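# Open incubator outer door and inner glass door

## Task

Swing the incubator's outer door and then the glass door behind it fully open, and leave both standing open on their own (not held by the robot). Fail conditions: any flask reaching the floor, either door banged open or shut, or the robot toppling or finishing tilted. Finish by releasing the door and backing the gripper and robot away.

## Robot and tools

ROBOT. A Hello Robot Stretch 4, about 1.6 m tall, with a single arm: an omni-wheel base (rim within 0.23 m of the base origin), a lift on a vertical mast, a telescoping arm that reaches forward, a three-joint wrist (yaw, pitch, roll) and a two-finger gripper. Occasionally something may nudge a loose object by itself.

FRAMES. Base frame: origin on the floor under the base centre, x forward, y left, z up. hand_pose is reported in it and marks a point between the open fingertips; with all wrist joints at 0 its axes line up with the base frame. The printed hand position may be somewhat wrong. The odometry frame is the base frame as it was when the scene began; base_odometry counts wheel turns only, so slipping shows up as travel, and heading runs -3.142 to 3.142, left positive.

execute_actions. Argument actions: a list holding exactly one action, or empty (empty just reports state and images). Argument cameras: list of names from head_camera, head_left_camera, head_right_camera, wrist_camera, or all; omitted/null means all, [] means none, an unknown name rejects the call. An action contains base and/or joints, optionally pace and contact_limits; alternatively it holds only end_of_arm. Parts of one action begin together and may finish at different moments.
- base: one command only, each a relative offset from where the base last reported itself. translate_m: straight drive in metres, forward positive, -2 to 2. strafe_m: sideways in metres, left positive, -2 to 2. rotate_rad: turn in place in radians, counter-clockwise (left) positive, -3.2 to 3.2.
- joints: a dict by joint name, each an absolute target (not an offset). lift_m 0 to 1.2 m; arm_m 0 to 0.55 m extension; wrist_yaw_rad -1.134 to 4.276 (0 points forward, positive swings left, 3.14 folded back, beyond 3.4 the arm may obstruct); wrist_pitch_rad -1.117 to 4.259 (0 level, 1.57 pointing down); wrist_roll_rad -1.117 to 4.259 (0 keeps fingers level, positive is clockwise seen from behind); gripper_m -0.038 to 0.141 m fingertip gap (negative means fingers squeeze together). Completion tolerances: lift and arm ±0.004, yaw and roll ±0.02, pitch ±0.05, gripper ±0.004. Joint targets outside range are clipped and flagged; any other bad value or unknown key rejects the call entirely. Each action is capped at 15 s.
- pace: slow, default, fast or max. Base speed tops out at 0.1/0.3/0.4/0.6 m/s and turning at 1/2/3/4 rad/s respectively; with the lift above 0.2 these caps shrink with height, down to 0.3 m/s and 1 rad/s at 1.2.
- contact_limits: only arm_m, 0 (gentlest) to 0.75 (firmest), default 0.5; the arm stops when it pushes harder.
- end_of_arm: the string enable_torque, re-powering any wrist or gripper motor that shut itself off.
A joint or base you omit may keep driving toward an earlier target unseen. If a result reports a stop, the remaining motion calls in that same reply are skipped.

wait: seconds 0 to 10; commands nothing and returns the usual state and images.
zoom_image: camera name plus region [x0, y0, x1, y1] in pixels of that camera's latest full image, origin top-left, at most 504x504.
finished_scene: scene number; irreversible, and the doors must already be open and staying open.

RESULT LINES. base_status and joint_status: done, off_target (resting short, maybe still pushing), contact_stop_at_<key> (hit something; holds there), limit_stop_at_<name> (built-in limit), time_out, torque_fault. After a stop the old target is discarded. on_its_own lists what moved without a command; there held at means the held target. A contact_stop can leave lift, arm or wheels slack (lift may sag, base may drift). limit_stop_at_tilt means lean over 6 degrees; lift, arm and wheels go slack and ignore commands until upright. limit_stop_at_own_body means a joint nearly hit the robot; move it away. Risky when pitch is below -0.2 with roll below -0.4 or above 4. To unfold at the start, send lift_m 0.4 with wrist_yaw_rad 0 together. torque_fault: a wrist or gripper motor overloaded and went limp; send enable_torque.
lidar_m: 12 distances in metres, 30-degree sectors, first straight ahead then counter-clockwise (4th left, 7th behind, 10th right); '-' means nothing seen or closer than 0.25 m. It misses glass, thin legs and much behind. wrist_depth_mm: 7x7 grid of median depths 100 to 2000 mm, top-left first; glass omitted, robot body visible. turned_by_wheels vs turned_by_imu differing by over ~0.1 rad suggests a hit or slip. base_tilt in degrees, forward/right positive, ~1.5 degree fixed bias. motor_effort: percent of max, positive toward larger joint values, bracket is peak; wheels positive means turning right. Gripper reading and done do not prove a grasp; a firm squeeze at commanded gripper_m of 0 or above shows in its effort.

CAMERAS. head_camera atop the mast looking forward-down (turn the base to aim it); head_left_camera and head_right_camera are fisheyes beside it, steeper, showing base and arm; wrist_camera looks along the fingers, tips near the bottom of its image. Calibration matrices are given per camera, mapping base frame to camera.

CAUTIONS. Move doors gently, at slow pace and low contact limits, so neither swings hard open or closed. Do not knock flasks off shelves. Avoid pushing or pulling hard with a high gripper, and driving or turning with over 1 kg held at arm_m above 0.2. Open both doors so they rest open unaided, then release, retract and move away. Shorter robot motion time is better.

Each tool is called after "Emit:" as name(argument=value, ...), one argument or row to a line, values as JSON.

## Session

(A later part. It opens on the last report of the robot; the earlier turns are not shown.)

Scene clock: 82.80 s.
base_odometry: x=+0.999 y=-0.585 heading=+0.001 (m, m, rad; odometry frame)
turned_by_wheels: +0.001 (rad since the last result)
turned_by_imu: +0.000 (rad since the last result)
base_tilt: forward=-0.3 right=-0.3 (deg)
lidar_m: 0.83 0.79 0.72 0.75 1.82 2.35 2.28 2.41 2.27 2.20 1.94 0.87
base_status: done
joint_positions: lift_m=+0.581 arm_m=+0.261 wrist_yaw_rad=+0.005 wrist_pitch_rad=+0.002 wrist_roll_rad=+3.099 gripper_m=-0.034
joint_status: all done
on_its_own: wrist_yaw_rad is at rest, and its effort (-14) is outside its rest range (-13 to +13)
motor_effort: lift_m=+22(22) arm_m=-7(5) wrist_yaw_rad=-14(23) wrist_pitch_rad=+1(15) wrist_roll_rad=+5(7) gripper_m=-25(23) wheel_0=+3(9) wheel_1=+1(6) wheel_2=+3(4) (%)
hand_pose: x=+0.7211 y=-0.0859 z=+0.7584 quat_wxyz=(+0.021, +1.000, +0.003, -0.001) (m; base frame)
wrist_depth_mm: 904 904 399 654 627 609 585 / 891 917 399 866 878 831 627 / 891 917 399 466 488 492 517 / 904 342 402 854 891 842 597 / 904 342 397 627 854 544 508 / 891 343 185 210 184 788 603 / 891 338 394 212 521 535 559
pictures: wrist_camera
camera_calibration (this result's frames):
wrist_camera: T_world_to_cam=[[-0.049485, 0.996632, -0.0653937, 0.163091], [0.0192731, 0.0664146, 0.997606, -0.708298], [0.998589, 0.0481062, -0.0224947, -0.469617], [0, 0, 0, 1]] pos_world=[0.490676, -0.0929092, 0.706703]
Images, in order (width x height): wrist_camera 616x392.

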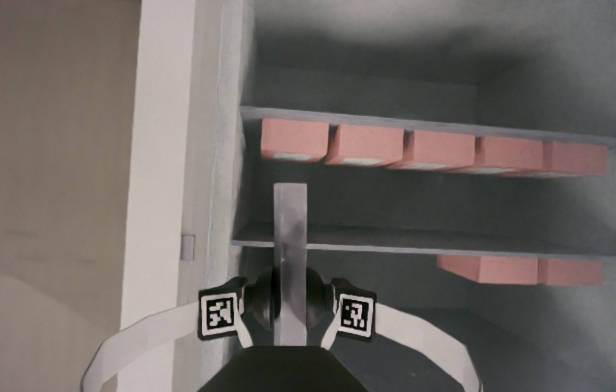

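Emit:
execute_actions(
  actions=[
    {"base": {"strafe_m": 0.048}, "joints": {"arm_m": 0.17}, "pace": "slow"},
  ],
  cameras=["head_camera", "wrist_camera"],
)

Scene clock: 85.17 s.
base_odometry: x=+0.999 y=-0.537 heading=+0.001 (m, m, rad; odometry frame)
turned_by_wheels: +0.000 (rad since the last result)
turned_by_imu: +0.000 (rad since the last result)
base_tilt: forward=-0.3 right=-0.3 (deg)
lidar_m: 0.83 0.74 0.67 0.71 1.78 2.35 2.29 2.42 2.30 2.27 1.93 0.87
base_status: done
joint_positions: lift_m=+0.581 arm_m=+0.171 wrist_yaw_rad=+0.004 wrist_pitch_rad=+0.002 wrist_roll_rad=+3.099 gripper_m=-0.034
joint_status: all done
motor_effort: lift_m=+22(22) arm_m=-8(7) wrist_yaw_rad=-13(21) wrist_pitch_rad=+0(1) wrist_roll_rad=+6(5) gripper_m=-25(26) wheel_0=+1(7) wheel_1=+0(10) wheel_2=+2(4) (%)
hand_pose: x=+0.6311 y=-0.0861 z=+0.7584 quat_wxyz=(+0.021, +1.000, +0.002, -0.001) (m; base frame)
wrist_depth_mm: 991 1008 521 647 634 615 569 / 991 433 549 946 904 768 574 / 976 442 544 569 609 676 574 / 960 455 634 931 976 741 564 / 976 433 574 691 831 627 559 / 1025 424 185 213 184 741 554 / 1008 424 480 382 564 585 554
pictures: head_camera, wrist_camera
camera_calibration (this result's frames):
wrist_camera: T_world_to_cam=[[-0.0488369, 0.996668, -0.0653226, 0.158364], [0.0195917, 0.0663439, 0.997604, -0.706677], [0.998615, 0.0474401, -0.0227665, -0.37958], [0, 0, 0, 1]] pos_world=[0.400633, -0.0929453, 0.706687]
Images, in order (width x height): head_camera 420x560, wrist_camera 616x392.

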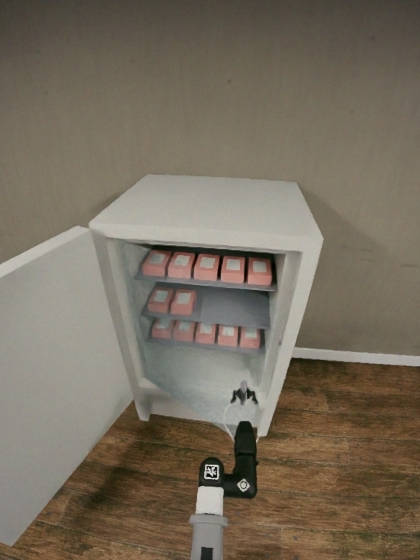

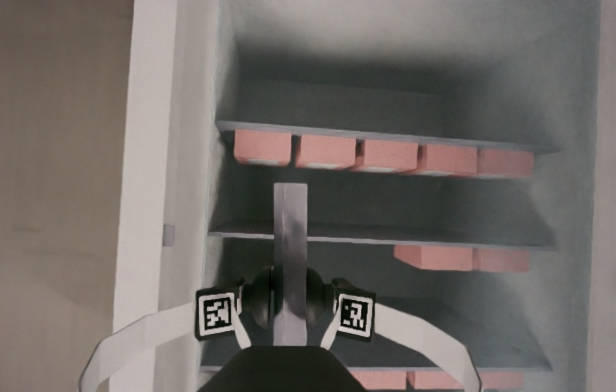

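Emit:
execute_actions(
  actions=[
    {"base": {"strafe_m": 0.064}, "joints": {"arm_m": 0.095}, "pace": "slow"},
  ],
  cameras=["head_camera", "wrist_camera"],
)

Scene clock: 87.33 s.
base_odometry: x=+0.999 y=-0.473 heading=+0.001 (m, m, rad; odometry frame)
turned_by_wheels: +0.000 (rad since the last result)
turned_by_imu: -0.001 (rad since the last result)
base_tilt: forward=-0.2 right=-0.4 (deg)
lidar_m: 0.82 0.67 0.61 1.71 1.72 2.31 2.29 2.42 2.38 2.33 1.96 0.86
base_status: done
joint_positions: lift_m=+0.581 arm_m=+0.096 wrist_yaw_rad=+0.001 wrist_pitch_rad=+0.003 wrist_roll_rad=+3.099 gripper_m=-0.034
joint_status: all done
motor_effort: lift_m=+22(22) arm_m=-7(5) wrist_yaw_rad=-4(14) wrist_pitch_rad=+0(0) wrist_roll_rad=+5(6) gripper_m=-25(25) wheel_0=-3(6) wheel_1=+1(11) wheel_2=+0(3) (%)
hand_pose: x=+0.5557 y=-0.0872 z=+0.7582 quat_wxyz=(+0.021, +1.000, +0.000, -0.001) (m; base frame)
wrist_depth_mm: 1060 535 627 654 634 621 585 / 1060 554 831 976 904 723 574 / 1078 521 654 654 991 654 569 / 1060 525 946 1042 1025 683 580 / 1060 539 866 991 854 647 574 / 1060 500 187 213 788 676 569 / 1078 504 621 218 647 615 569
pictures: head_camera, wrist_camera
camera_calibration (this result's frames):
wrist_camera: T_world_to_cam=[[-0.0453218, 0.996837, -0.0652811, 0.153726], [0.0201879, 0.0662488, 0.997599, -0.705363], [0.998768, 0.0438951, -0.0231266, -0.304359], [0, 0, 0, 1]] pos_world=[0.325191, -0.0931506, 0.706666]
Images, in order (width x height): head_camera 420x560, wrist_camera 616x392.

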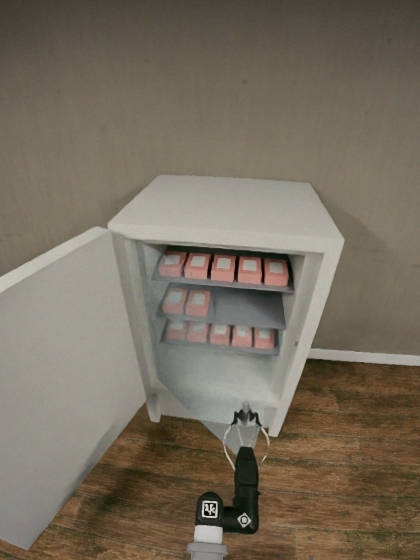

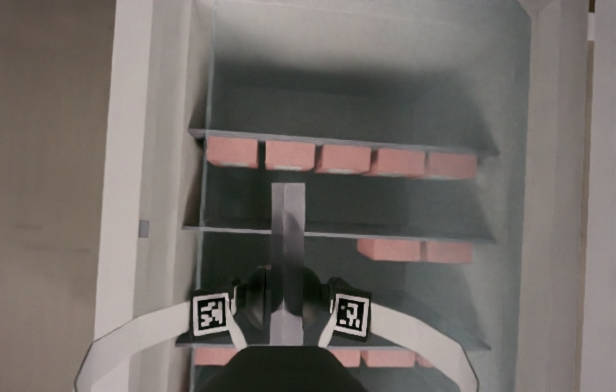

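Emit:
execute_actions(
  actions=[
    {"joints": {"gripper_m": 0.035}},
  ],
  cameras=["wrist_camera"],
)

Emit:
execute_actions(
  actions=[
    {"base": {"translate_m": -0.15}},
  ],
  cameras=["head_camera", "wrist_camera"],
)

Scene clock: 89.13 s.
base_odometry: x=+0.999 y=-0.473 heading=+0.001 (m, m, rad; odometry frame)
turned_by_wheels: +0.000 (rad since the last result)
turned_by_imu: +0.000 (rad since the last result)
base_tilt: forward=-0.3 right=-0.3 (deg)
lidar_m: 0.83 0.67 0.62 1.72 1.72 2.34 2.28 2.40 2.39 2.30 1.95 0.86
base_status: not commanded
joint_positions: lift_m=+0.581 arm_m=+0.096 wrist_yaw_rad=-0.001 wrist_pitch_rad=+0.004 wrist_roll_rad=+3.099 gripper_m=+0.035
joint_status: all done
motor_effort: lift_m=+22(22) arm_m=-5(7) wrist_yaw_rad=+2(23) wrist_pitch_rad=-6(6) wrist_roll_rad=+3(5) gripper_m=-4(26) wheel_0=-3(3) wheel_1=+0(1) wheel_2=-1(1) (%)
hand_pose: x=+0.5553 y=-0.0877 z=+0.7578 quat_wxyz=(+0.021, +1.000, +0.000, -0.002) (m; base frame)
wrist_depth_mm: 1078 535 621 647 627 621 574 / 1060 544 820 960 904 723 569 / 1060 559 634 676 1008 668 574 / 1060 525 809 1008 1060 676 574 / 1078 530 691 1008 878 654 574 / 1042 504 196 231 788 676 574 / 1042 500 615 192 647 640 569
pictures: wrist_camera
camera_calibration (this result's frames):
wrist_camera: T_world_to_cam=[[-0.0436766, 0.996947, -0.0647245, 0.152853], [0.0219648, 0.0657289, 0.997596, -0.70587], [0.998804, 0.04215, -0.0247686, -0.30281], [0, 0, 0, 1]] pos_world=[0.324628, -0.0932271, 0.706567]
Images, in order (width x height): wrist_camera 616x392.

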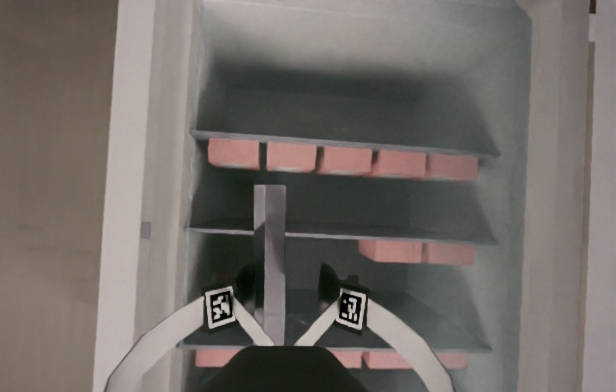

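Scene clock: 90.97 s.
base_odometry: x=+0.849 y=-0.473 heading=+0.001 (m, m, rad; odometry frame)
turned_by_wheels: +0.000 (rad since the last result)
turned_by_imu: +0.000 (rad since the last result)
base_tilt: forward=-0.2 right=-0.4 (deg)
lidar_m: 0.70 0.74 0.68 1.65 1.72 2.17 2.13 2.25 2.37 2.32 2.15 1.00
base_status: done
joint_positions: lift_m=+0.581 arm_m=+0.096 wrist_yaw_rad=+0.000 wrist_pitch_rad=+0.005 wrist_roll_rad=+3.099 gripper_m=+0.035
joint_status: not commanded
motor_effort: lift_m=+22(22) arm_m=-5(5) wrist_yaw_rad=+0(1) wrist_pitch_rad=-7(7) wrist_roll_rad=+2(5) gripper_m=-4(5) wheel_0=+0(2) wheel_1=+0(4) wheel_2=-2(7) (%)
hand_pose: x=+0.5553 y=-0.0875 z=+0.7577 quat_wxyz=(+0.021, +1.000, +0.000, -0.002) (m; base frame)
wrist_depth_mm: 1229 1205 723 723 715 732 627 / 1205 1229 820 960 904 778 627 / 1205 1255 768 1160 1138 768 615 / 1182 1229 854 1160 1098 768 609 / 1205 1205 960 1160 931 759 603 / 1182 1229 191 387 831 750 597 / 1182 647 723 554 891 732 591
pictures: head_camera, wrist_camera
camera_calibration (this result's frames):
wrist_camera: T_world_to_cam=[[-0.044374, 0.996919, -0.0646804, 0.153006], [0.022291, 0.0657161, 0.997589, -0.705955], [0.998766, 0.0428252, -0.0251384, -0.302519], [0, 0, 0, 1]] pos_world=[0.324671, -0.0931866, 0.706545]
Images, in order (width x height): head_camera 420x560, wrist_camera 616x392.

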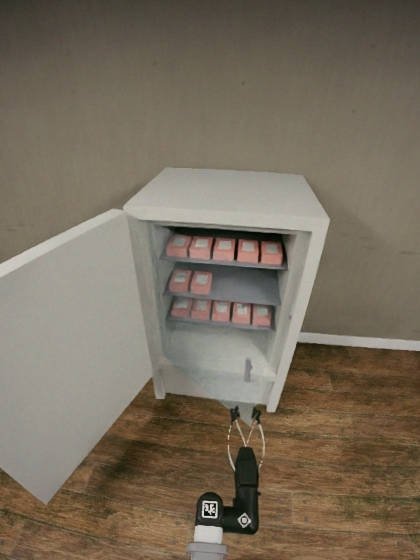

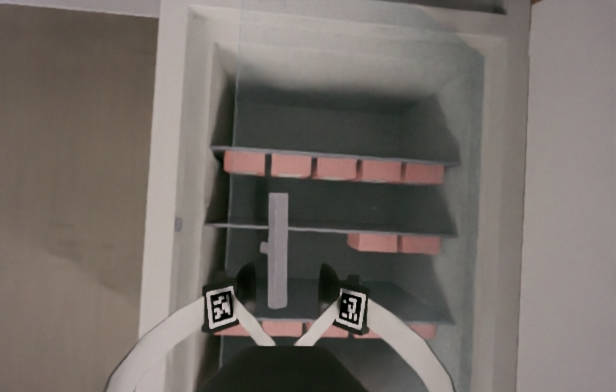

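Emit:
execute_actions(
  actions=[
    {"base": {"strafe_m": -0.31}, "joints": {"wrist_yaw_rad": 0.6, "gripper_m": 0.0, "wrist_roll_rad": 0.0, "arm_m": 0.16, "lift_m": 0.5}, "pace": "fast"},
  ],
  cameras=["head_camera", "wrist_camera"],
)

Scene clock: 93.83 s.
base_odometry: x=+0.849 y=-0.784 heading=+0.001 (m, m, rad; odometry frame)
turned_by_wheels: +0.000 (rad since the last result)
turned_by_imu: +0.000 (rad since the last result)
base_tilt: forward=-0.3 right=-0.4 (deg)
lidar_m: 0.96 0.72 0.97 1.98 2.05 2.21 2.16 2.27 2.06 2.00 2.11 1.62
base_status: done
joint_positions: lift_m=+0.500 arm_m=+0.159 wrist_yaw_rad=+0.600 wrist_pitch_rad=+0.005 wrist_roll_rad=+0.001 gripper_m=+0.000
joint_status: all done
motor_effort: lift_m=+16(20) arm_m=+6(6) wrist_yaw_rad=+0(5) wrist_pitch_rad=-7(7) wrist_roll_rad=+1(4) gripper_m=-6(2) wheel_0=-2(14) wheel_1=+1(14) wheel_2=-1(2) (%)
hand_pose: x=+0.6173 y=+0.0907 z=+0.6771 quat_wxyz=(+0.955, +0.000, +0.002, +0.295) (m; base frame)
wrist_depth_mm: 699 768 878 809 820 554 946 / 699 778 904 1008 732 559 931 / 699 788 878 1098 1060 549 946 / 699 788 891 1060 1098 559 931 / 699 768 917 842 750 559 946 / 699 778 187 204 1060 559 946 / 691 741 866 778 418 554 931
pictures: head_camera, wrist_camera
camera_calibration (this result's frames):
wrist_camera: T_world_to_cam=[[0.527351, -0.84935, 0.0224981, -0.271571], [0.023646, -0.0117978, -0.999651, 0.719825], [0.849318, 0.527699, 0.0138621, -0.352188], [0, 0, 0, 1]] pos_world=[0.425312, -0.0363176, 0.730565]
Images, in order (width x height): head_camera 420x560, wrist_camera 616x392.

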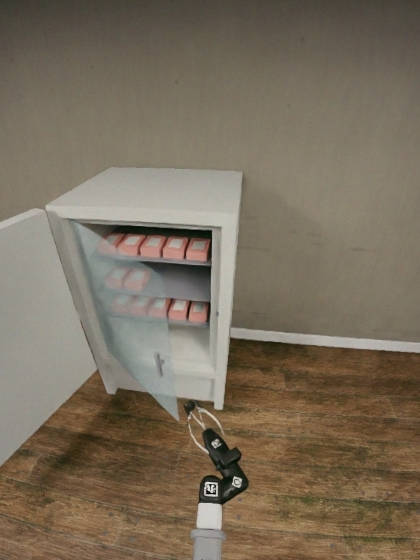

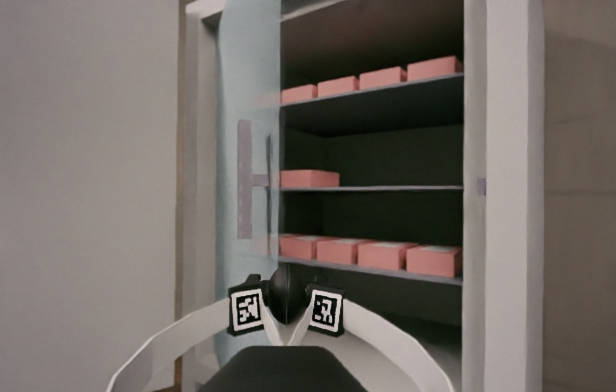

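Emit:
execute_actions(
  actions=[
    {"joints": {"arm_m": 0.35}, "pace": "fast", "contact_limits": {"arm_m": 0.2}},
  ],
  cameras=["head_camera", "wrist_camera"],
)

Scene clock: 95.73 s.
base_odometry: x=+0.849 y=-0.784 heading=+0.001 (m, m, rad; odometry frame)
turned_by_wheels: +0.000 (rad since the last result)
turned_by_imu: +0.000 (rad since the last result)
base_tilt: forward=-0.2 right=-0.4 (deg)
lidar_m: 0.97 0.73 0.96 2.00 2.06 2.21 2.16 2.26 2.07 2.00 2.11 1.62
base_status: not commanded
joint_positions: lift_m=+0.500 arm_m=+0.349 wrist_yaw_rad=+0.600 wrist_pitch_rad=+0.005 wrist_roll_rad=+0.000 gripper_m=+0.000
joint_status: all done
motor_effort: lift_m=+16(16) arm_m=+6(1) wrist_yaw_rad=+0(0) wrist_pitch_rad=-7(7) wrist_roll_rad=+0(0) gripper_m=-7(6) wheel_0=-2(2) wheel_1=+1(1) wheel_2=-1(1) (%)
contact_limits: arm_m 0.2
hand_pose: x=+0.8073 y=+0.0907 z=+0.6771 quat_wxyz=(+0.955, +0.000, +0.002, +0.295) (m; base frame)
wrist_depth_mm: 634 732 798 750 504 340 768 / 603 741 741 661 654 338 778 / 609 741 866 1008 917 338 788 / 597 723 809 1008 878 338 778 / 627 715 768 640 854 338 778 / 640 715 188 203 500 336 778 / 634 699 759 778 418 336 778
pictures: head_camera, wrist_camera
camera_calibration (this result's frames):
wrist_camera: T_world_to_cam=[[0.52745, -0.849285, 0.0226063, -0.371889], [0.0237383, -0.011866, -0.999648, 0.715273], [0.849254, 0.527801, 0.0139019, -0.513546], [0, 0, 0, 1]] pos_world=[0.615305, -0.0363026, 0.730567]
Images, in order (width x height): head_camera 420x560, wrist_camera 616x392.

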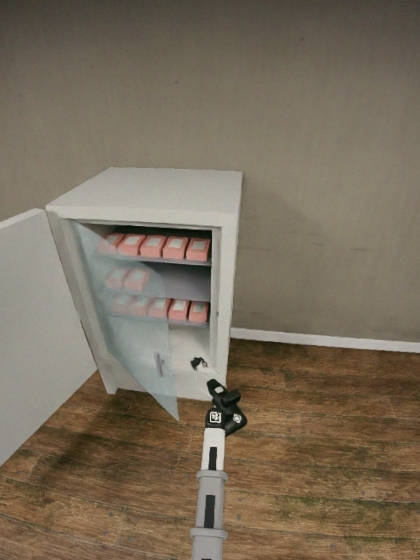

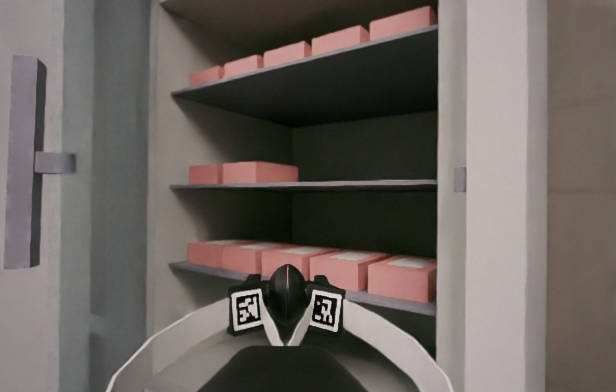

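Emit:
execute_actions(
  actions=[
    {"base": {"strafe_m": 0.42}, "joints": {"arm_m": 0.14}, "pace": "slow"},
  ],
  cameras=["head_camera", "wrist_camera"],
)

Emit:
wait(
  seconds=2,
)

Scene clock: 101.50 s.
base_odometry: x=+0.849 y=-0.364 heading=+0.001 (m, m, rad; odometry frame)
turned_by_wheels: +0.000 (rad since the last result)
turned_by_imu: -0.002 (rad since the last result)
base_tilt: forward=-0.4 right=-0.3 (deg)
lidar_m: 0.96 0.55 0.58 1.58 1.62 2.17 2.13 2.24 2.48 2.43 2.16 1.02
base_status: done
joint_positions: lift_m=+0.500 arm_m=+0.141 wrist_yaw_rad=+0.600 wrist_pitch_rad=+0.005 wrist_roll_rad=+0.000 gripper_m=+0.000
joint_status: all done
motor_effort: lift_m=+16(16) arm_m=-7(7) wrist_yaw_rad=+0(12) wrist_pitch_rad=-7(8) wrist_roll_rad=+0(1) gripper_m=-5(7) wheel_0=-2(5) wheel_1=+2(6) wheel_2=-1(3) (%)
hand_pose: x=+0.5995 y=+0.0907 z=+0.6771 quat_wxyz=(+0.955, -0.001, +0.002, +0.296) (m; base frame)
wrist_depth_mm: 384 439 504 585 707 809 750 / 379 433 504 585 683 691 640 / 377 436 500 591 699 976 891 / 377 436 504 591 699 946 878 / 382 436 504 585 707 683 866 / 384 436 188 203 691 960 878 / 387 413 480 559 410 759 759
pictures: head_camera, wrist_camera
camera_calibration (this result's frames):
wrist_camera: T_world_to_cam=[[0.52748, -0.849266, 0.0226114, -0.262336], [0.0237374, -0.0118719, -0.999648, 0.720204], [0.849236, 0.527831, 0.0138972, -0.337123], [0, 0, 0, 1]] pos_world=[0.407578, -0.0362988, 0.730567]
Images, in order (width x height): head_camera 420x560, wrist_camera 616x392.

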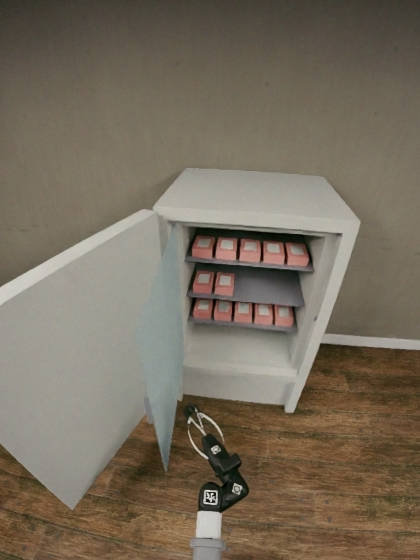

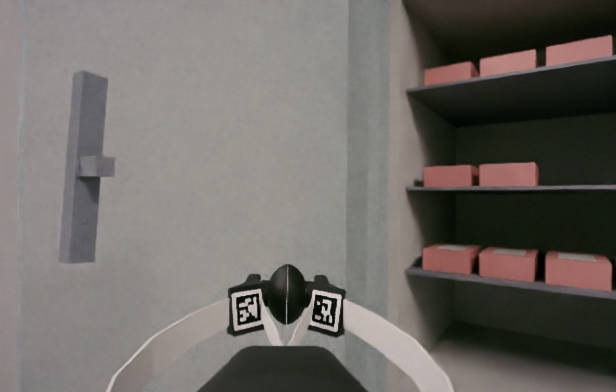

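Scene clock: 103.50 s.
base_odometry: x=+0.849 y=-0.364 heading=+0.001 (m, m, rad; odometry frame)
turned_by_wheels: +0.000 (rad since the last result)
turned_by_imu: +0.000 (rad since the last result)
base_tilt: forward=-0.2 right=-0.3 (deg)
lidar_m: 0.97 0.56 0.59 1.56 1.61 2.19 2.13 2.22 2.48 2.42 2.17 1.03
base_status: done
joint_positions: lift_m=+0.500 arm_m=+0.141 wrist_yaw_rad=+0.600 wrist_pitch_rad=+0.005 wrist_roll_rad=+0.000 gripper_m=+0.000
joint_status: all done
motor_effort: lift_m=+16(16) arm_m=-7(7) wrist_yaw_rad=+0(12) wrist_pitch_rad=-7(8) wrist_roll_rad=+1(1) gripper_m=-5(7) wheel_0=-2(5) wheel_1=+2(6) wheel_2=-1(3) (%)
hand_pose: x=+0.5995 y=+0.0907 z=+0.6771 quat_wxyz=(+0.955, -0.001, +0.002, +0.296) (m; base frame)
wrist_depth_mm: 384 436 504 585 699 798 750 / 379 436 504 591 691 683 647 / 377 439 508 591 691 960 904 / 375 436 508 591 707 946 891 / 377 436 504 585 699 668 842 / 387 442 187 203 683 991 891 / 384 418 480 549 415 768 768
wait: 2.00 s; at rest by 0.27 s
pictures: head_camera, head_left_camera, head_right_camera, wrist_camera
camera_calibration (this result's frames):
wrist_camera: T_world_to_cam=[[0.52748, -0.849266, 0.0226112, -0.262336], [0.0237374, -0.0118717, -0.999648, 0.720204], [0.849236, 0.527831, 0.0138973, -0.337123], [0, 0, 0, 1]] pos_world=[0.407578, -0.0362988, 0.730567]
Images, in order (width x height): head_camera 420x560, head_left_camera 420x672, head_right_camera 420x672, wrist_camera 616x392.

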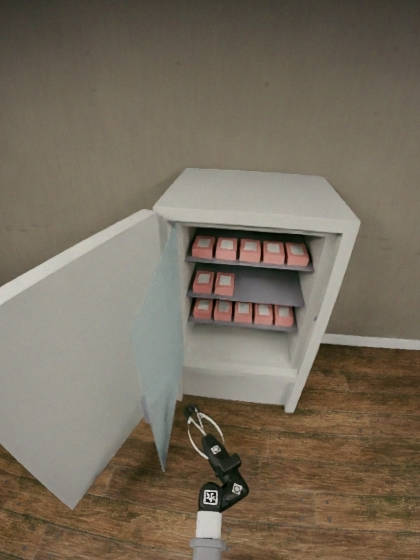

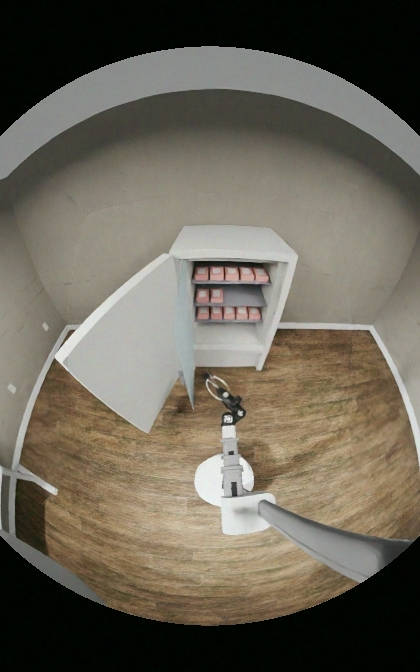

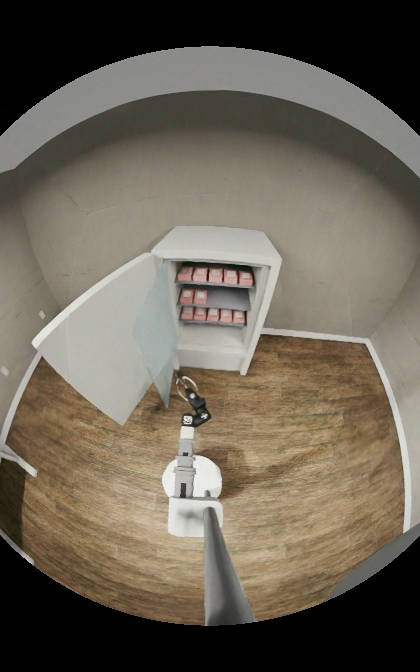

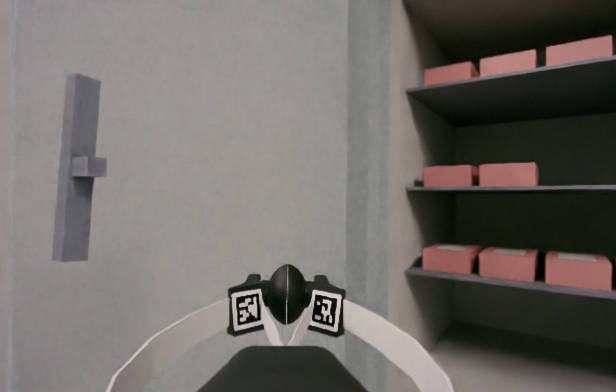

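Emit:
execute_actions(
  actions=[
    {"base": {"strafe_m": 0.12}, "pace": "slow"},
  ],
  cameras=["head_camera", "wrist_camera"],
)

Emit:
wait(
  seconds=2,
)

Scene clock: 106.23 s.
base_odometry: x=+0.849 y=-0.244 heading=+0.000 (m, m, rad; odometry frame)
turned_by_wheels: +0.000 (rad since the last result)
turned_by_imu: -0.001 (rad since the last result)
base_tilt: forward=-0.2 right=-0.4 (deg)
lidar_m: 0.80 0.51 0.51 1.44 1.47 2.08 2.12 2.23 2.62 2.54 2.16 1.03
base_status: done
joint_positions: lift_m=+0.500 arm_m=+0.141 wrist_yaw_rad=+0.600 wrist_pitch_rad=+0.005 wrist_roll_rad=+0.000 gripper_m=+0.000
joint_status: not commanded
motor_effort: lift_m=+16(16) arm_m=-6(7) wrist_yaw_rad=+1(11) wrist_pitch_rad=-7(7) wrist_roll_rad=+1(1) gripper_m=-6(6) wheel_0=-2(4) wheel_1=+2(3) wheel_2=-1(3) (%)
hand_pose: x=+0.5994 y=+0.0907 z=+0.6771 quat_wxyz=(+0.955, -0.001, +0.002, +0.295) (m; base frame)
wrist_depth_mm: 297 336 387 452 539 699 741 / 297 336 387 449 544 634 640 / 297 336 384 455 544 732 904 / 300 336 387 455 544 634 891 / 298 336 389 449 544 634 809 / 298 334 187 204 544 750 891 / 298 319 370 427 330 668 759
pictures: head_camera, wrist_camera
camera_calibration (this result's frames):
wrist_camera: T_world_to_cam=[[0.527247, -0.849411, 0.0226114, -0.262203], [0.0237342, -0.0118784, -0.999648, 0.720207], [0.84938, 0.527598, 0.0138973, -0.337071], [0, 0, 0, 1]] pos_world=[0.407454, -0.036325, 0.730567]
Images, in order (width x height): head_camera 420x560, wrist_camera 616x392.

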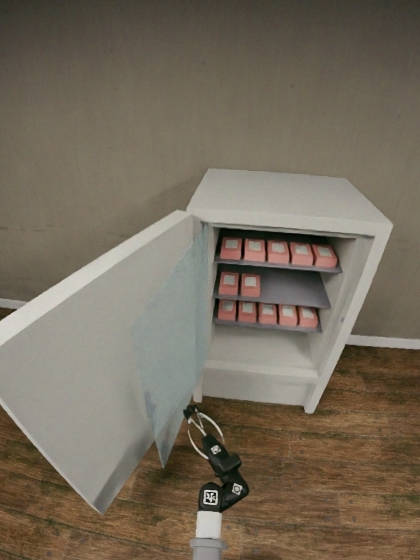

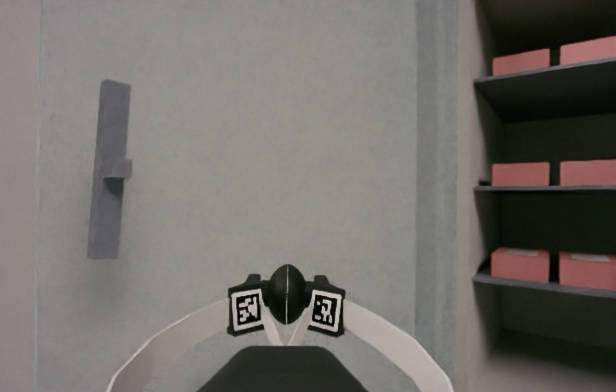

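Scene clock: 108.23 s.
base_odometry: x=+0.849 y=-0.244 heading=+0.000 (m, m, rad; odometry frame)
turned_by_wheels: +0.000 (rad since the last result)
turned_by_imu: +0.000 (rad since the last result)
base_tilt: forward=-0.3 right=-0.3 (deg)
lidar_m: 0.78 0.51 0.50 1.45 1.47 2.10 2.12 2.25 2.62 2.55 2.16 1.02
base_status: done
joint_positions: lift_m=+0.500 arm_m=+0.141 wrist_yaw_rad=+0.600 wrist_pitch_rad=+0.005 wrist_roll_rad=+0.000 gripper_m=+0.000
joint_status: not commanded
motor_effort: lift_m=+16(16) arm_m=-6(7) wrist_yaw_rad=+1(11) wrist_pitch_rad=-7(7) wrist_roll_rad=+1(1) gripper_m=-7(6) wheel_0=-2(4) wheel_1=+3(3) wheel_2=-1(3) (%)
hand_pose: x=+0.5994 y=+0.0907 z=+0.6771 quat_wxyz=(+0.955, -0.001, +0.002, +0.295) (m; base frame)
wrist_depth_mm: 297 338 384 452 549 707 741 / 297 330 387 452 544 634 647 / 298 319 387 449 549 732 878 / 300 336 384 449 549 640 878 / 297 336 389 452 544 640 820 / 298 336 187 204 549 741 891 / 297 319 370 427 332 661 768
wait: 2.00 s; at rest by 0.27 s
pictures: head_camera, head_left_camera, head_right_camera, wrist_camera
camera_calibration (this result's frames):
wrist_camera: T_world_to_cam=[[0.527247, -0.849411, 0.0226114, -0.262203], [0.0237342, -0.0118784, -0.999648, 0.720207], [0.84938, 0.527598, 0.0138973, -0.337071], [0, 0, 0, 1]] pos_world=[0.407454, -0.036325, 0.730567]
Images, in order (width x height): head_camera 420x560, head_left_camera 420x672, head_right_camera 420x672, wrist_camera 616x392.

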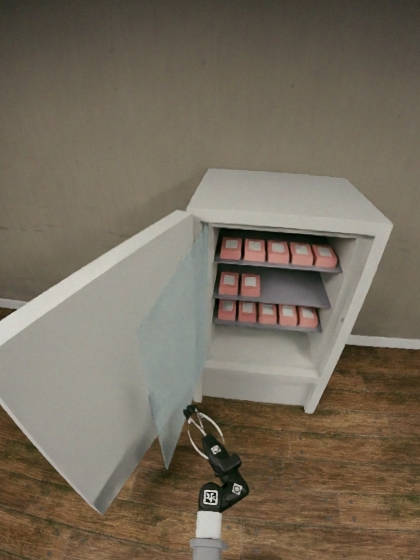

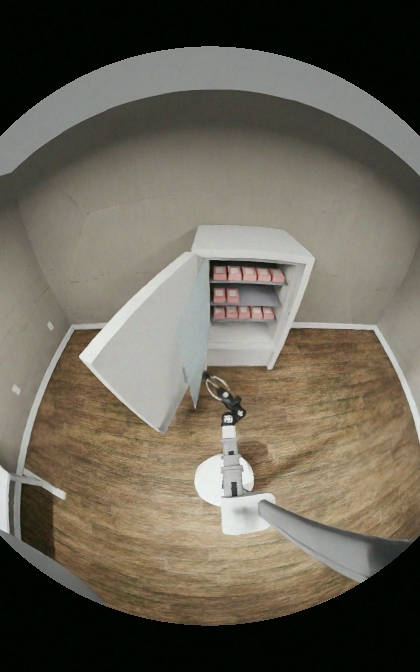

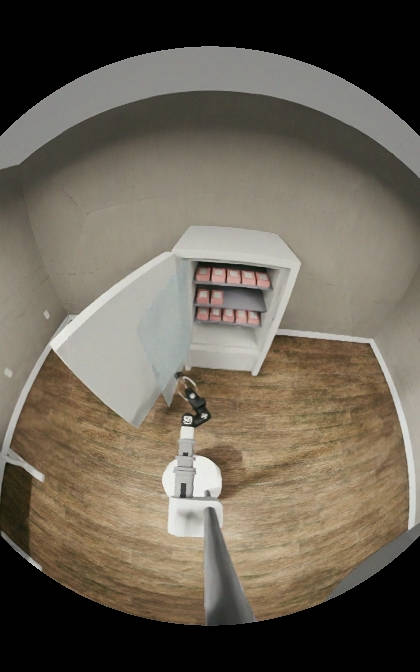

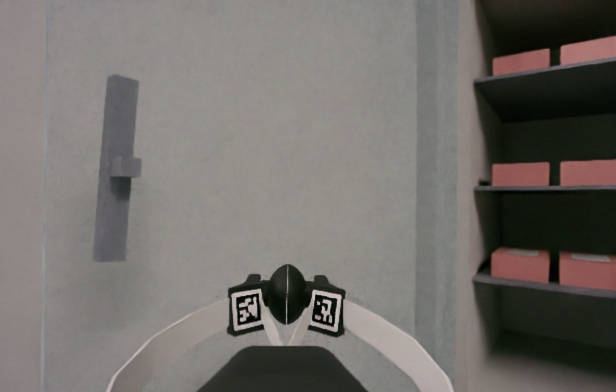

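Emit:
execute_actions(
  actions=[
    {"base": {"strafe_m": 0.07}, "pace": "slow"},
  ],
  cameras=["wrist_camera"],
)

Emit:
wait(
  seconds=1.5,
)

Scene clock: 110.37 s.
base_odometry: x=+0.849 y=-0.174 heading=+0.000 (m, m, rad; odometry frame)
turned_by_wheels: +0.000 (rad since the last result)
turned_by_imu: -0.001 (rad since the last result)
base_tilt: forward=-0.3 right=-0.4 (deg)
lidar_m: 0.56 0.45 0.48 1.37 1.40 2.02 2.11 2.22 2.67 2.62 2.19 1.04
base_status: done
joint_positions: lift_m=+0.500 arm_m=+0.141 wrist_yaw_rad=+0.599 wrist_pitch_rad=+0.005 wrist_roll_rad=+0.000 gripper_m=+0.000
joint_status: not commanded
motor_effort: lift_m=+16(16) arm_m=-6(6) wrist_yaw_rad=+2(6) wrist_pitch_rad=-7(7) wrist_roll_rad=+0(1) gripper_m=-6(6) wheel_0=-3(11) wheel_1=+3(7) wheel_2=-1(2) (%)
hand_pose: x=+0.5995 y=+0.0904 z=+0.6771 quat_wxyz=(+0.956, +0.000, +0.002, +0.295) (m; base frame)
wrist_depth_mm: 247 279 322 373 452 574 768 / 247 274 320 375 452 574 647 / 246 268 322 370 452 574 917 / 247 268 322 375 452 574 878 / 247 270 320 375 455 580 831 / 247 278 189 204 455 585 891 / 247 262 306 248 415 580 759
pictures: wrist_camera
camera_calibration (this result's frames):
wrist_camera: T_world_to_cam=[[0.526506, -0.849871, 0.0226113, -0.26197], [0.0237238, -0.011899, -0.999648, 0.720211], [0.849841, 0.526857, 0.0138973, -0.337213], [0, 0, 0, 1]] pos_world=[0.407419, -0.0364084, 0.730567]
Images, in order (width x height): wrist_camera 616x392.

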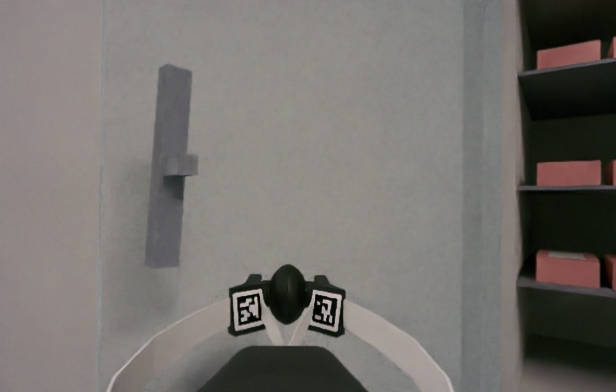

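Scene clock: 111.87 s.
base_odometry: x=+0.849 y=-0.174 heading=+0.000 (m, m, rad; odometry frame)
turned_by_wheels: +0.000 (rad since the last result)
turned_by_imu: +0.000 (rad since the last result)
base_tilt: forward=-0.3 right=-0.5 (deg)
lidar_m: 0.57 0.43 0.48 1.37 1.41 2.01 2.11 2.23 2.70 2.62 2.18 1.04
base_status: done
joint_positions: lift_m=+0.500 arm_m=+0.141 wrist_yaw_rad=+0.599 wrist_pitch_rad=+0.005 wrist_roll_rad=+0.000 gripper_m=+0.000
joint_status: not commanded
motor_effort: lift_m=+16(16) arm_m=-6(6) wrist_yaw_rad=+3(6) wrist_pitch_rad=-7(7) wrist_roll_rad=+1(1) gripper_m=-6(6) wheel_0=-3(11) wheel_1=+3(7) wheel_2=-1(2) (%)
hand_pose: x=+0.5995 y=+0.0904 z=+0.6771 quat_wxyz=(+0.956, +0.000, +0.002, +0.295) (m; base frame)
wrist_depth_mm: 245 278 320 375 452 569 750 / 246 273 319 375 449 574 640 / 246 267 320 377 455 569 904 / 246 270 322 373 452 574 891 / 248 268 320 373 452 580 831 / 247 278 188 204 449 580 891 / 245 264 307 246 415 580 750
wait: 1.50 s; at rest by 0.27 s
pictures: head_camera, head_left_camera, head_right_camera, wrist_camera
camera_calibration (this result's frames):
wrist_camera: T_world_to_cam=[[0.526506, -0.849871, 0.0226113, -0.26197], [0.0237237, -0.0118991, -0.999648, 0.720211], [0.849841, 0.526857, 0.0138972, -0.337212], [0, 0, 0, 1]] pos_world=[0.407419, -0.0364084, 0.730567]
Images, in order (width x height): head_camera 420x560, head_left_camera 420x672, head_right_camera 420x672, wrist_camera 616x392.

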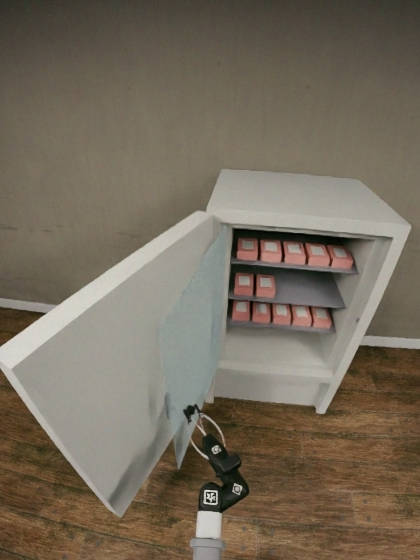

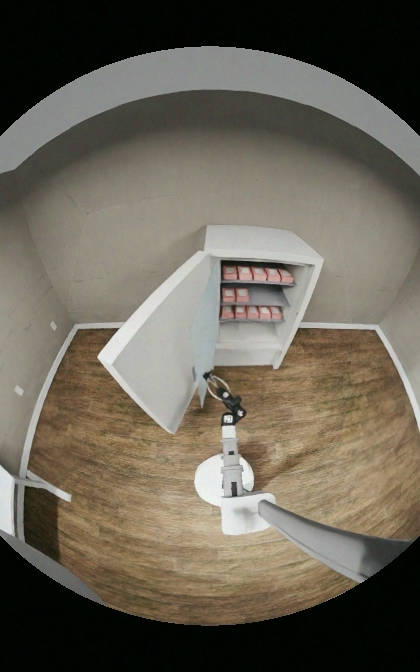

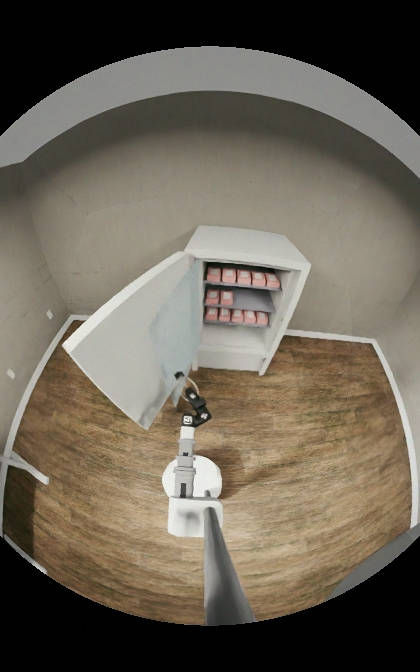

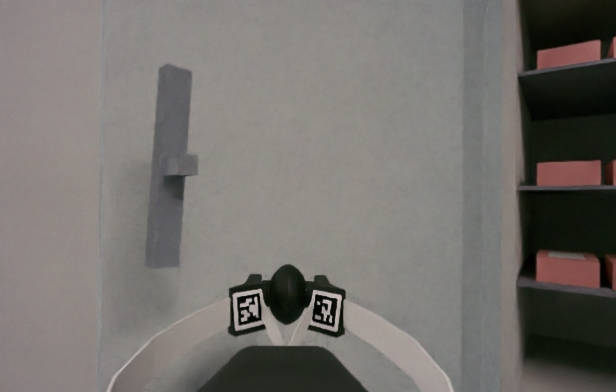

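Emit:
execute_actions(
  actions=[
    {"base": {"strafe_m": 0.025}, "pace": "slow"},
  ],
  cameras=["wrist_camera"],
)

Scene clock: 113.23 s.
base_odometry: x=+0.849 y=-0.149 heading=-0.002 (m, m, rad; odometry frame)
turned_by_wheels: -0.002 (rad since the last result)
turned_by_imu: -0.012 (rad since the last result)
base_tilt: forward=-0.1 right=-0.3 (deg)
lidar_m: 0.55 0.44 0.48 1.35 1.37 1.90 2.09 2.23 2.70 2.63 2.22 1.02
base_status: done
joint_positions: lift_m=+0.500 arm_m=+0.140 wrist_yaw_rad=+0.585 wrist_pitch_rad=+0.004 wrist_roll_rad=+0.000 gripper_m=+0.000
joint_status: not commanded
on_its_own: wrist_yaw_rad is at rest, and its effort (+43) is outside its rest range (-13 to +13)
motor_effort: lift_m=+16(16) arm_m=+0(6) wrist_yaw_rad=+43(44) wrist_pitch_rad=-5(8) wrist_roll_rad=+2(0) gripper_m=-5(6) wheel_0=-13(13) wheel_1=+0(6) wheel_2=-15(17) (%)
hand_pose: x=+0.5997 y=+0.0865 z=+0.6773 quat_wxyz=(+0.957, +0.000, +0.002, +0.288) (m; base frame)
wrist_depth_mm: 238 270 312 370 455 603 759 / 238 260 314 373 455 597 647 / 239 263 314 377 455 597 904 / 239 263 315 373 459 597 891 / 239 262 315 373 455 597 676 / 239 271 188 193 445 591 866 / 238 256 300 248 415 585 768
pictures: wrist_camera
camera_calibration (this result's frames):
wrist_camera: T_world_to_cam=[[0.514943, -0.856927, 0.0225827, -0.257839], [0.024093, -0.0118657, -0.999639, 0.720114], [0.856886, 0.515301, 0.0145358, -0.339003], [0, 0, 0, 1]] pos_world=[0.405909, -0.0377157, 0.730604]
Images, in order (width x height): wrist_camera 616x392.

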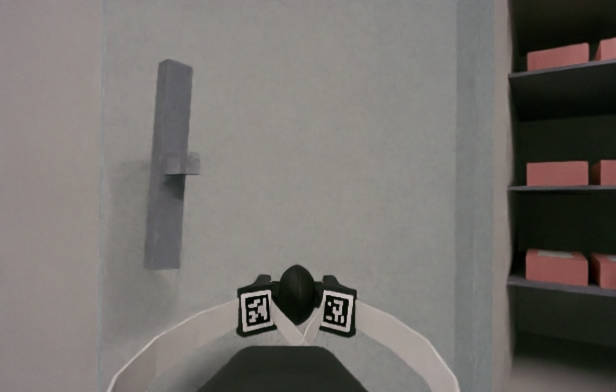

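Emit:
execute_actions(
  actions=[
    {"base": {"strafe_m": -0.08}, "pace": "slow"},
  ],
  cameras=["wrist_camera"],
)

Emit:
execute_actions(
  actions=[
    {"base": {"translate_m": -0.4}, "joints": {"arm_m": 0.0, "wrist_yaw_rad": 0.0}, "pace": "fast"},
  ],
)

Scene clock: 115.40 s.
base_odometry: x=+0.849 y=-0.229 heading=-0.002 (m, m, rad; odometry frame)
turned_by_wheels: +0.000 (rad since the last result)
turned_by_imu: +0.000 (rad since the last result)
base_tilt: forward=-0.3 right=-0.3 (deg)
lidar_m: 0.78 0.49 0.49 1.44 1.48 2.05 2.11 2.23 2.62 2.56 2.18 1.03
base_status: done
joint_positions: lift_m=+0.500 arm_m=+0.140 wrist_yaw_rad=+0.600 wrist_pitch_rad=+0.005 wrist_roll_rad=+0.000 gripper_m=+0.000
joint_status: not commanded
motor_effort: lift_m=+16(16) arm_m=+0(1) wrist_yaw_rad=+1(43) wrist_pitch_rad=-8(8) wrist_roll_rad=+1(0) gripper_m=-6(6) wheel_0=+1(13) wheel_1=-1(3) wheel_2=-1(12) (%)
hand_pose: x=+0.5985 y=+0.0907 z=+0.6770 quat_wxyz=(+0.955, -0.001, +0.002, +0.295) (m; base frame)
wrist_depth_mm: 293 332 384 442 544 723 750 / 293 330 382 449 549 647 647 / 294 332 382 452 544 768 891 / 294 330 382 452 544 634 878 / 291 332 379 449 544 640 683 / 293 332 187 204 554 768 891 / 291 315 366 421 330 676 768
pictures: wrist_camera
camera_calibration (this result's frames):
wrist_camera: T_world_to_cam=[[0.527235, -0.849418, 0.0226233, -0.261689], [0.0235124, -0.0120304, -0.999651, 0.720302], [0.849394, 0.527583, 0.013629, -0.336059], [0, 0, 0, 1]] pos_world=[0.406482, -0.036319, 0.730551]
Images, in order (width x height): wrist_camera 616x392.

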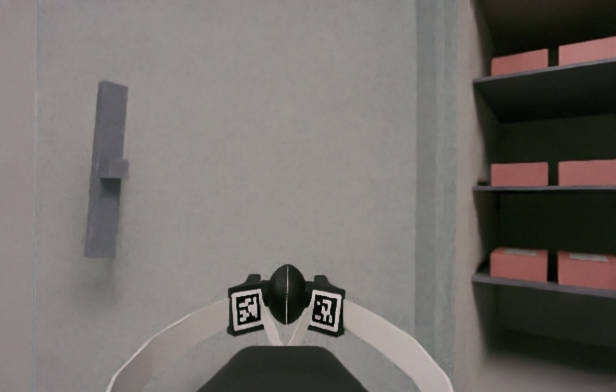

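Scene clock: 117.77 s.
base_odometry: x=+0.449 y=-0.228 heading=-0.002 (m, m, rad; odometry frame)
turned_by_wheels: +0.000 (rad since the last result)
turned_by_imu: +0.001 (rad since the last result)
base_tilt: forward=-0.3 right=-0.4 (deg)
lidar_m: 0.95 0.82 2.23 1.39 1.49 1.75 1.72 1.80 2.56 2.54 2.68 1.44
base_status: done
joint_positions: lift_m=+0.500 arm_m=+0.001 wrist_yaw_rad=+0.000 wrist_pitch_rad=+0.005 wrist_roll_rad=+0.000 gripper_m=+0.000
joint_status: all done
motor_effort: lift_m=+16(16) arm_m=-6(6) wrist_yaw_rad=+0(9) wrist_pitch_rad=-8(8) wrist_roll_rad=-1(1) gripper_m=-6(6) wheel_0=+1(13) wheel_1=+1(5) wheel_2=+0(11) (%)
hand_pose: x=+0.4605 y=-0.0874 z=+0.6770 quat_wxyz=(+1.000, +0.000, +0.002, +0.000) (m; base frame)
wrist_depth_mm: 615 788 1863 1808 1808 1756 1808 / 621 820 1118 1255 1229 1756 1756 / 627 798 1138 1618 1281 1808 1756 / 621 768 1098 1708 1397 1756 1863 / 621 809 1118 1708 1255 1808 1756 / 621 809 188 204 1182 1808 1808 / 615 707 1255 1229 668 1661 1618
pictures: head_camera, head_left_camera, head_right_camera, wrist_camera
camera_calibration (this result's frames):
wrist_camera: T_world_to_cam=[[-0.0441852, -0.998767, 0.0226331, -0.0901447], [0.0127439, -0.0232169, -0.999649, 0.725412], [0.998942, -0.0438813, 0.0137541, -0.243826], [0, 0, 0, 1]] pos_world=[0.230341, -0.0838912, 0.730552]
Images, in order (width x height): head_camera 420x560, head_left_camera 420x672, head_right_camera 420x672, wrist_camera 616x392.

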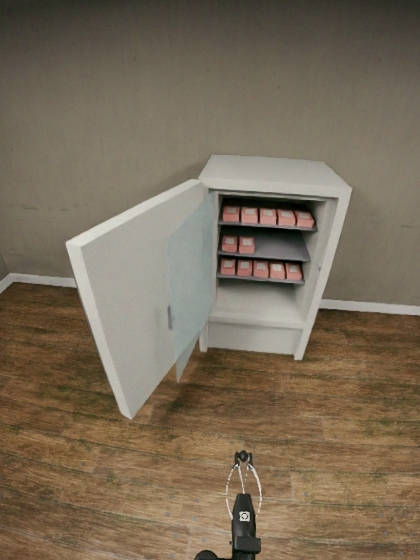

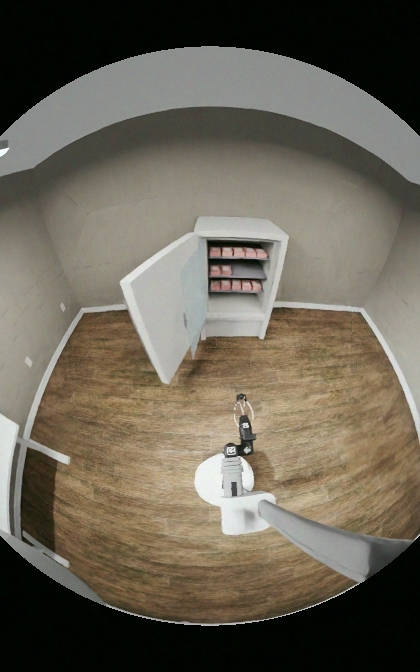

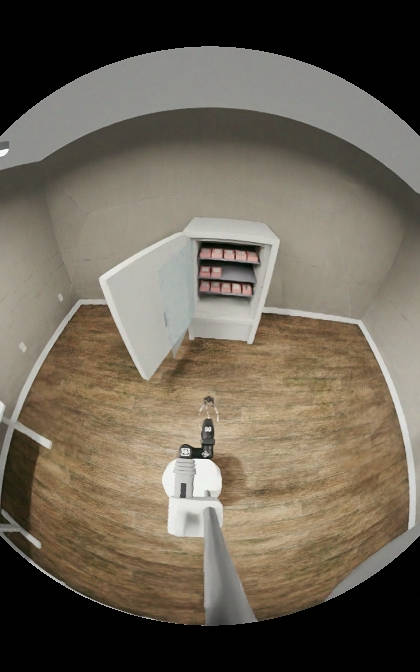

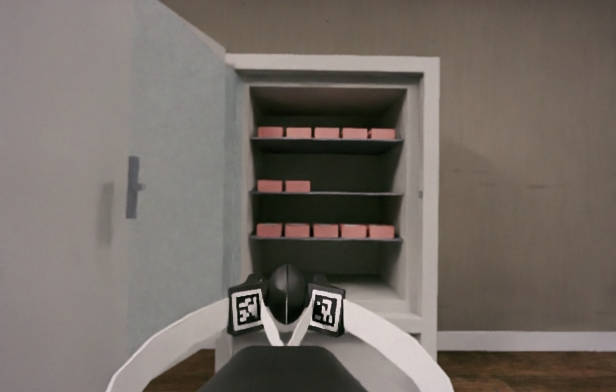

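Both doors are open against their stops and the robot is clear.

Emit:
finished_scene(
  scene=1,
)

The scene is finished: the task was done.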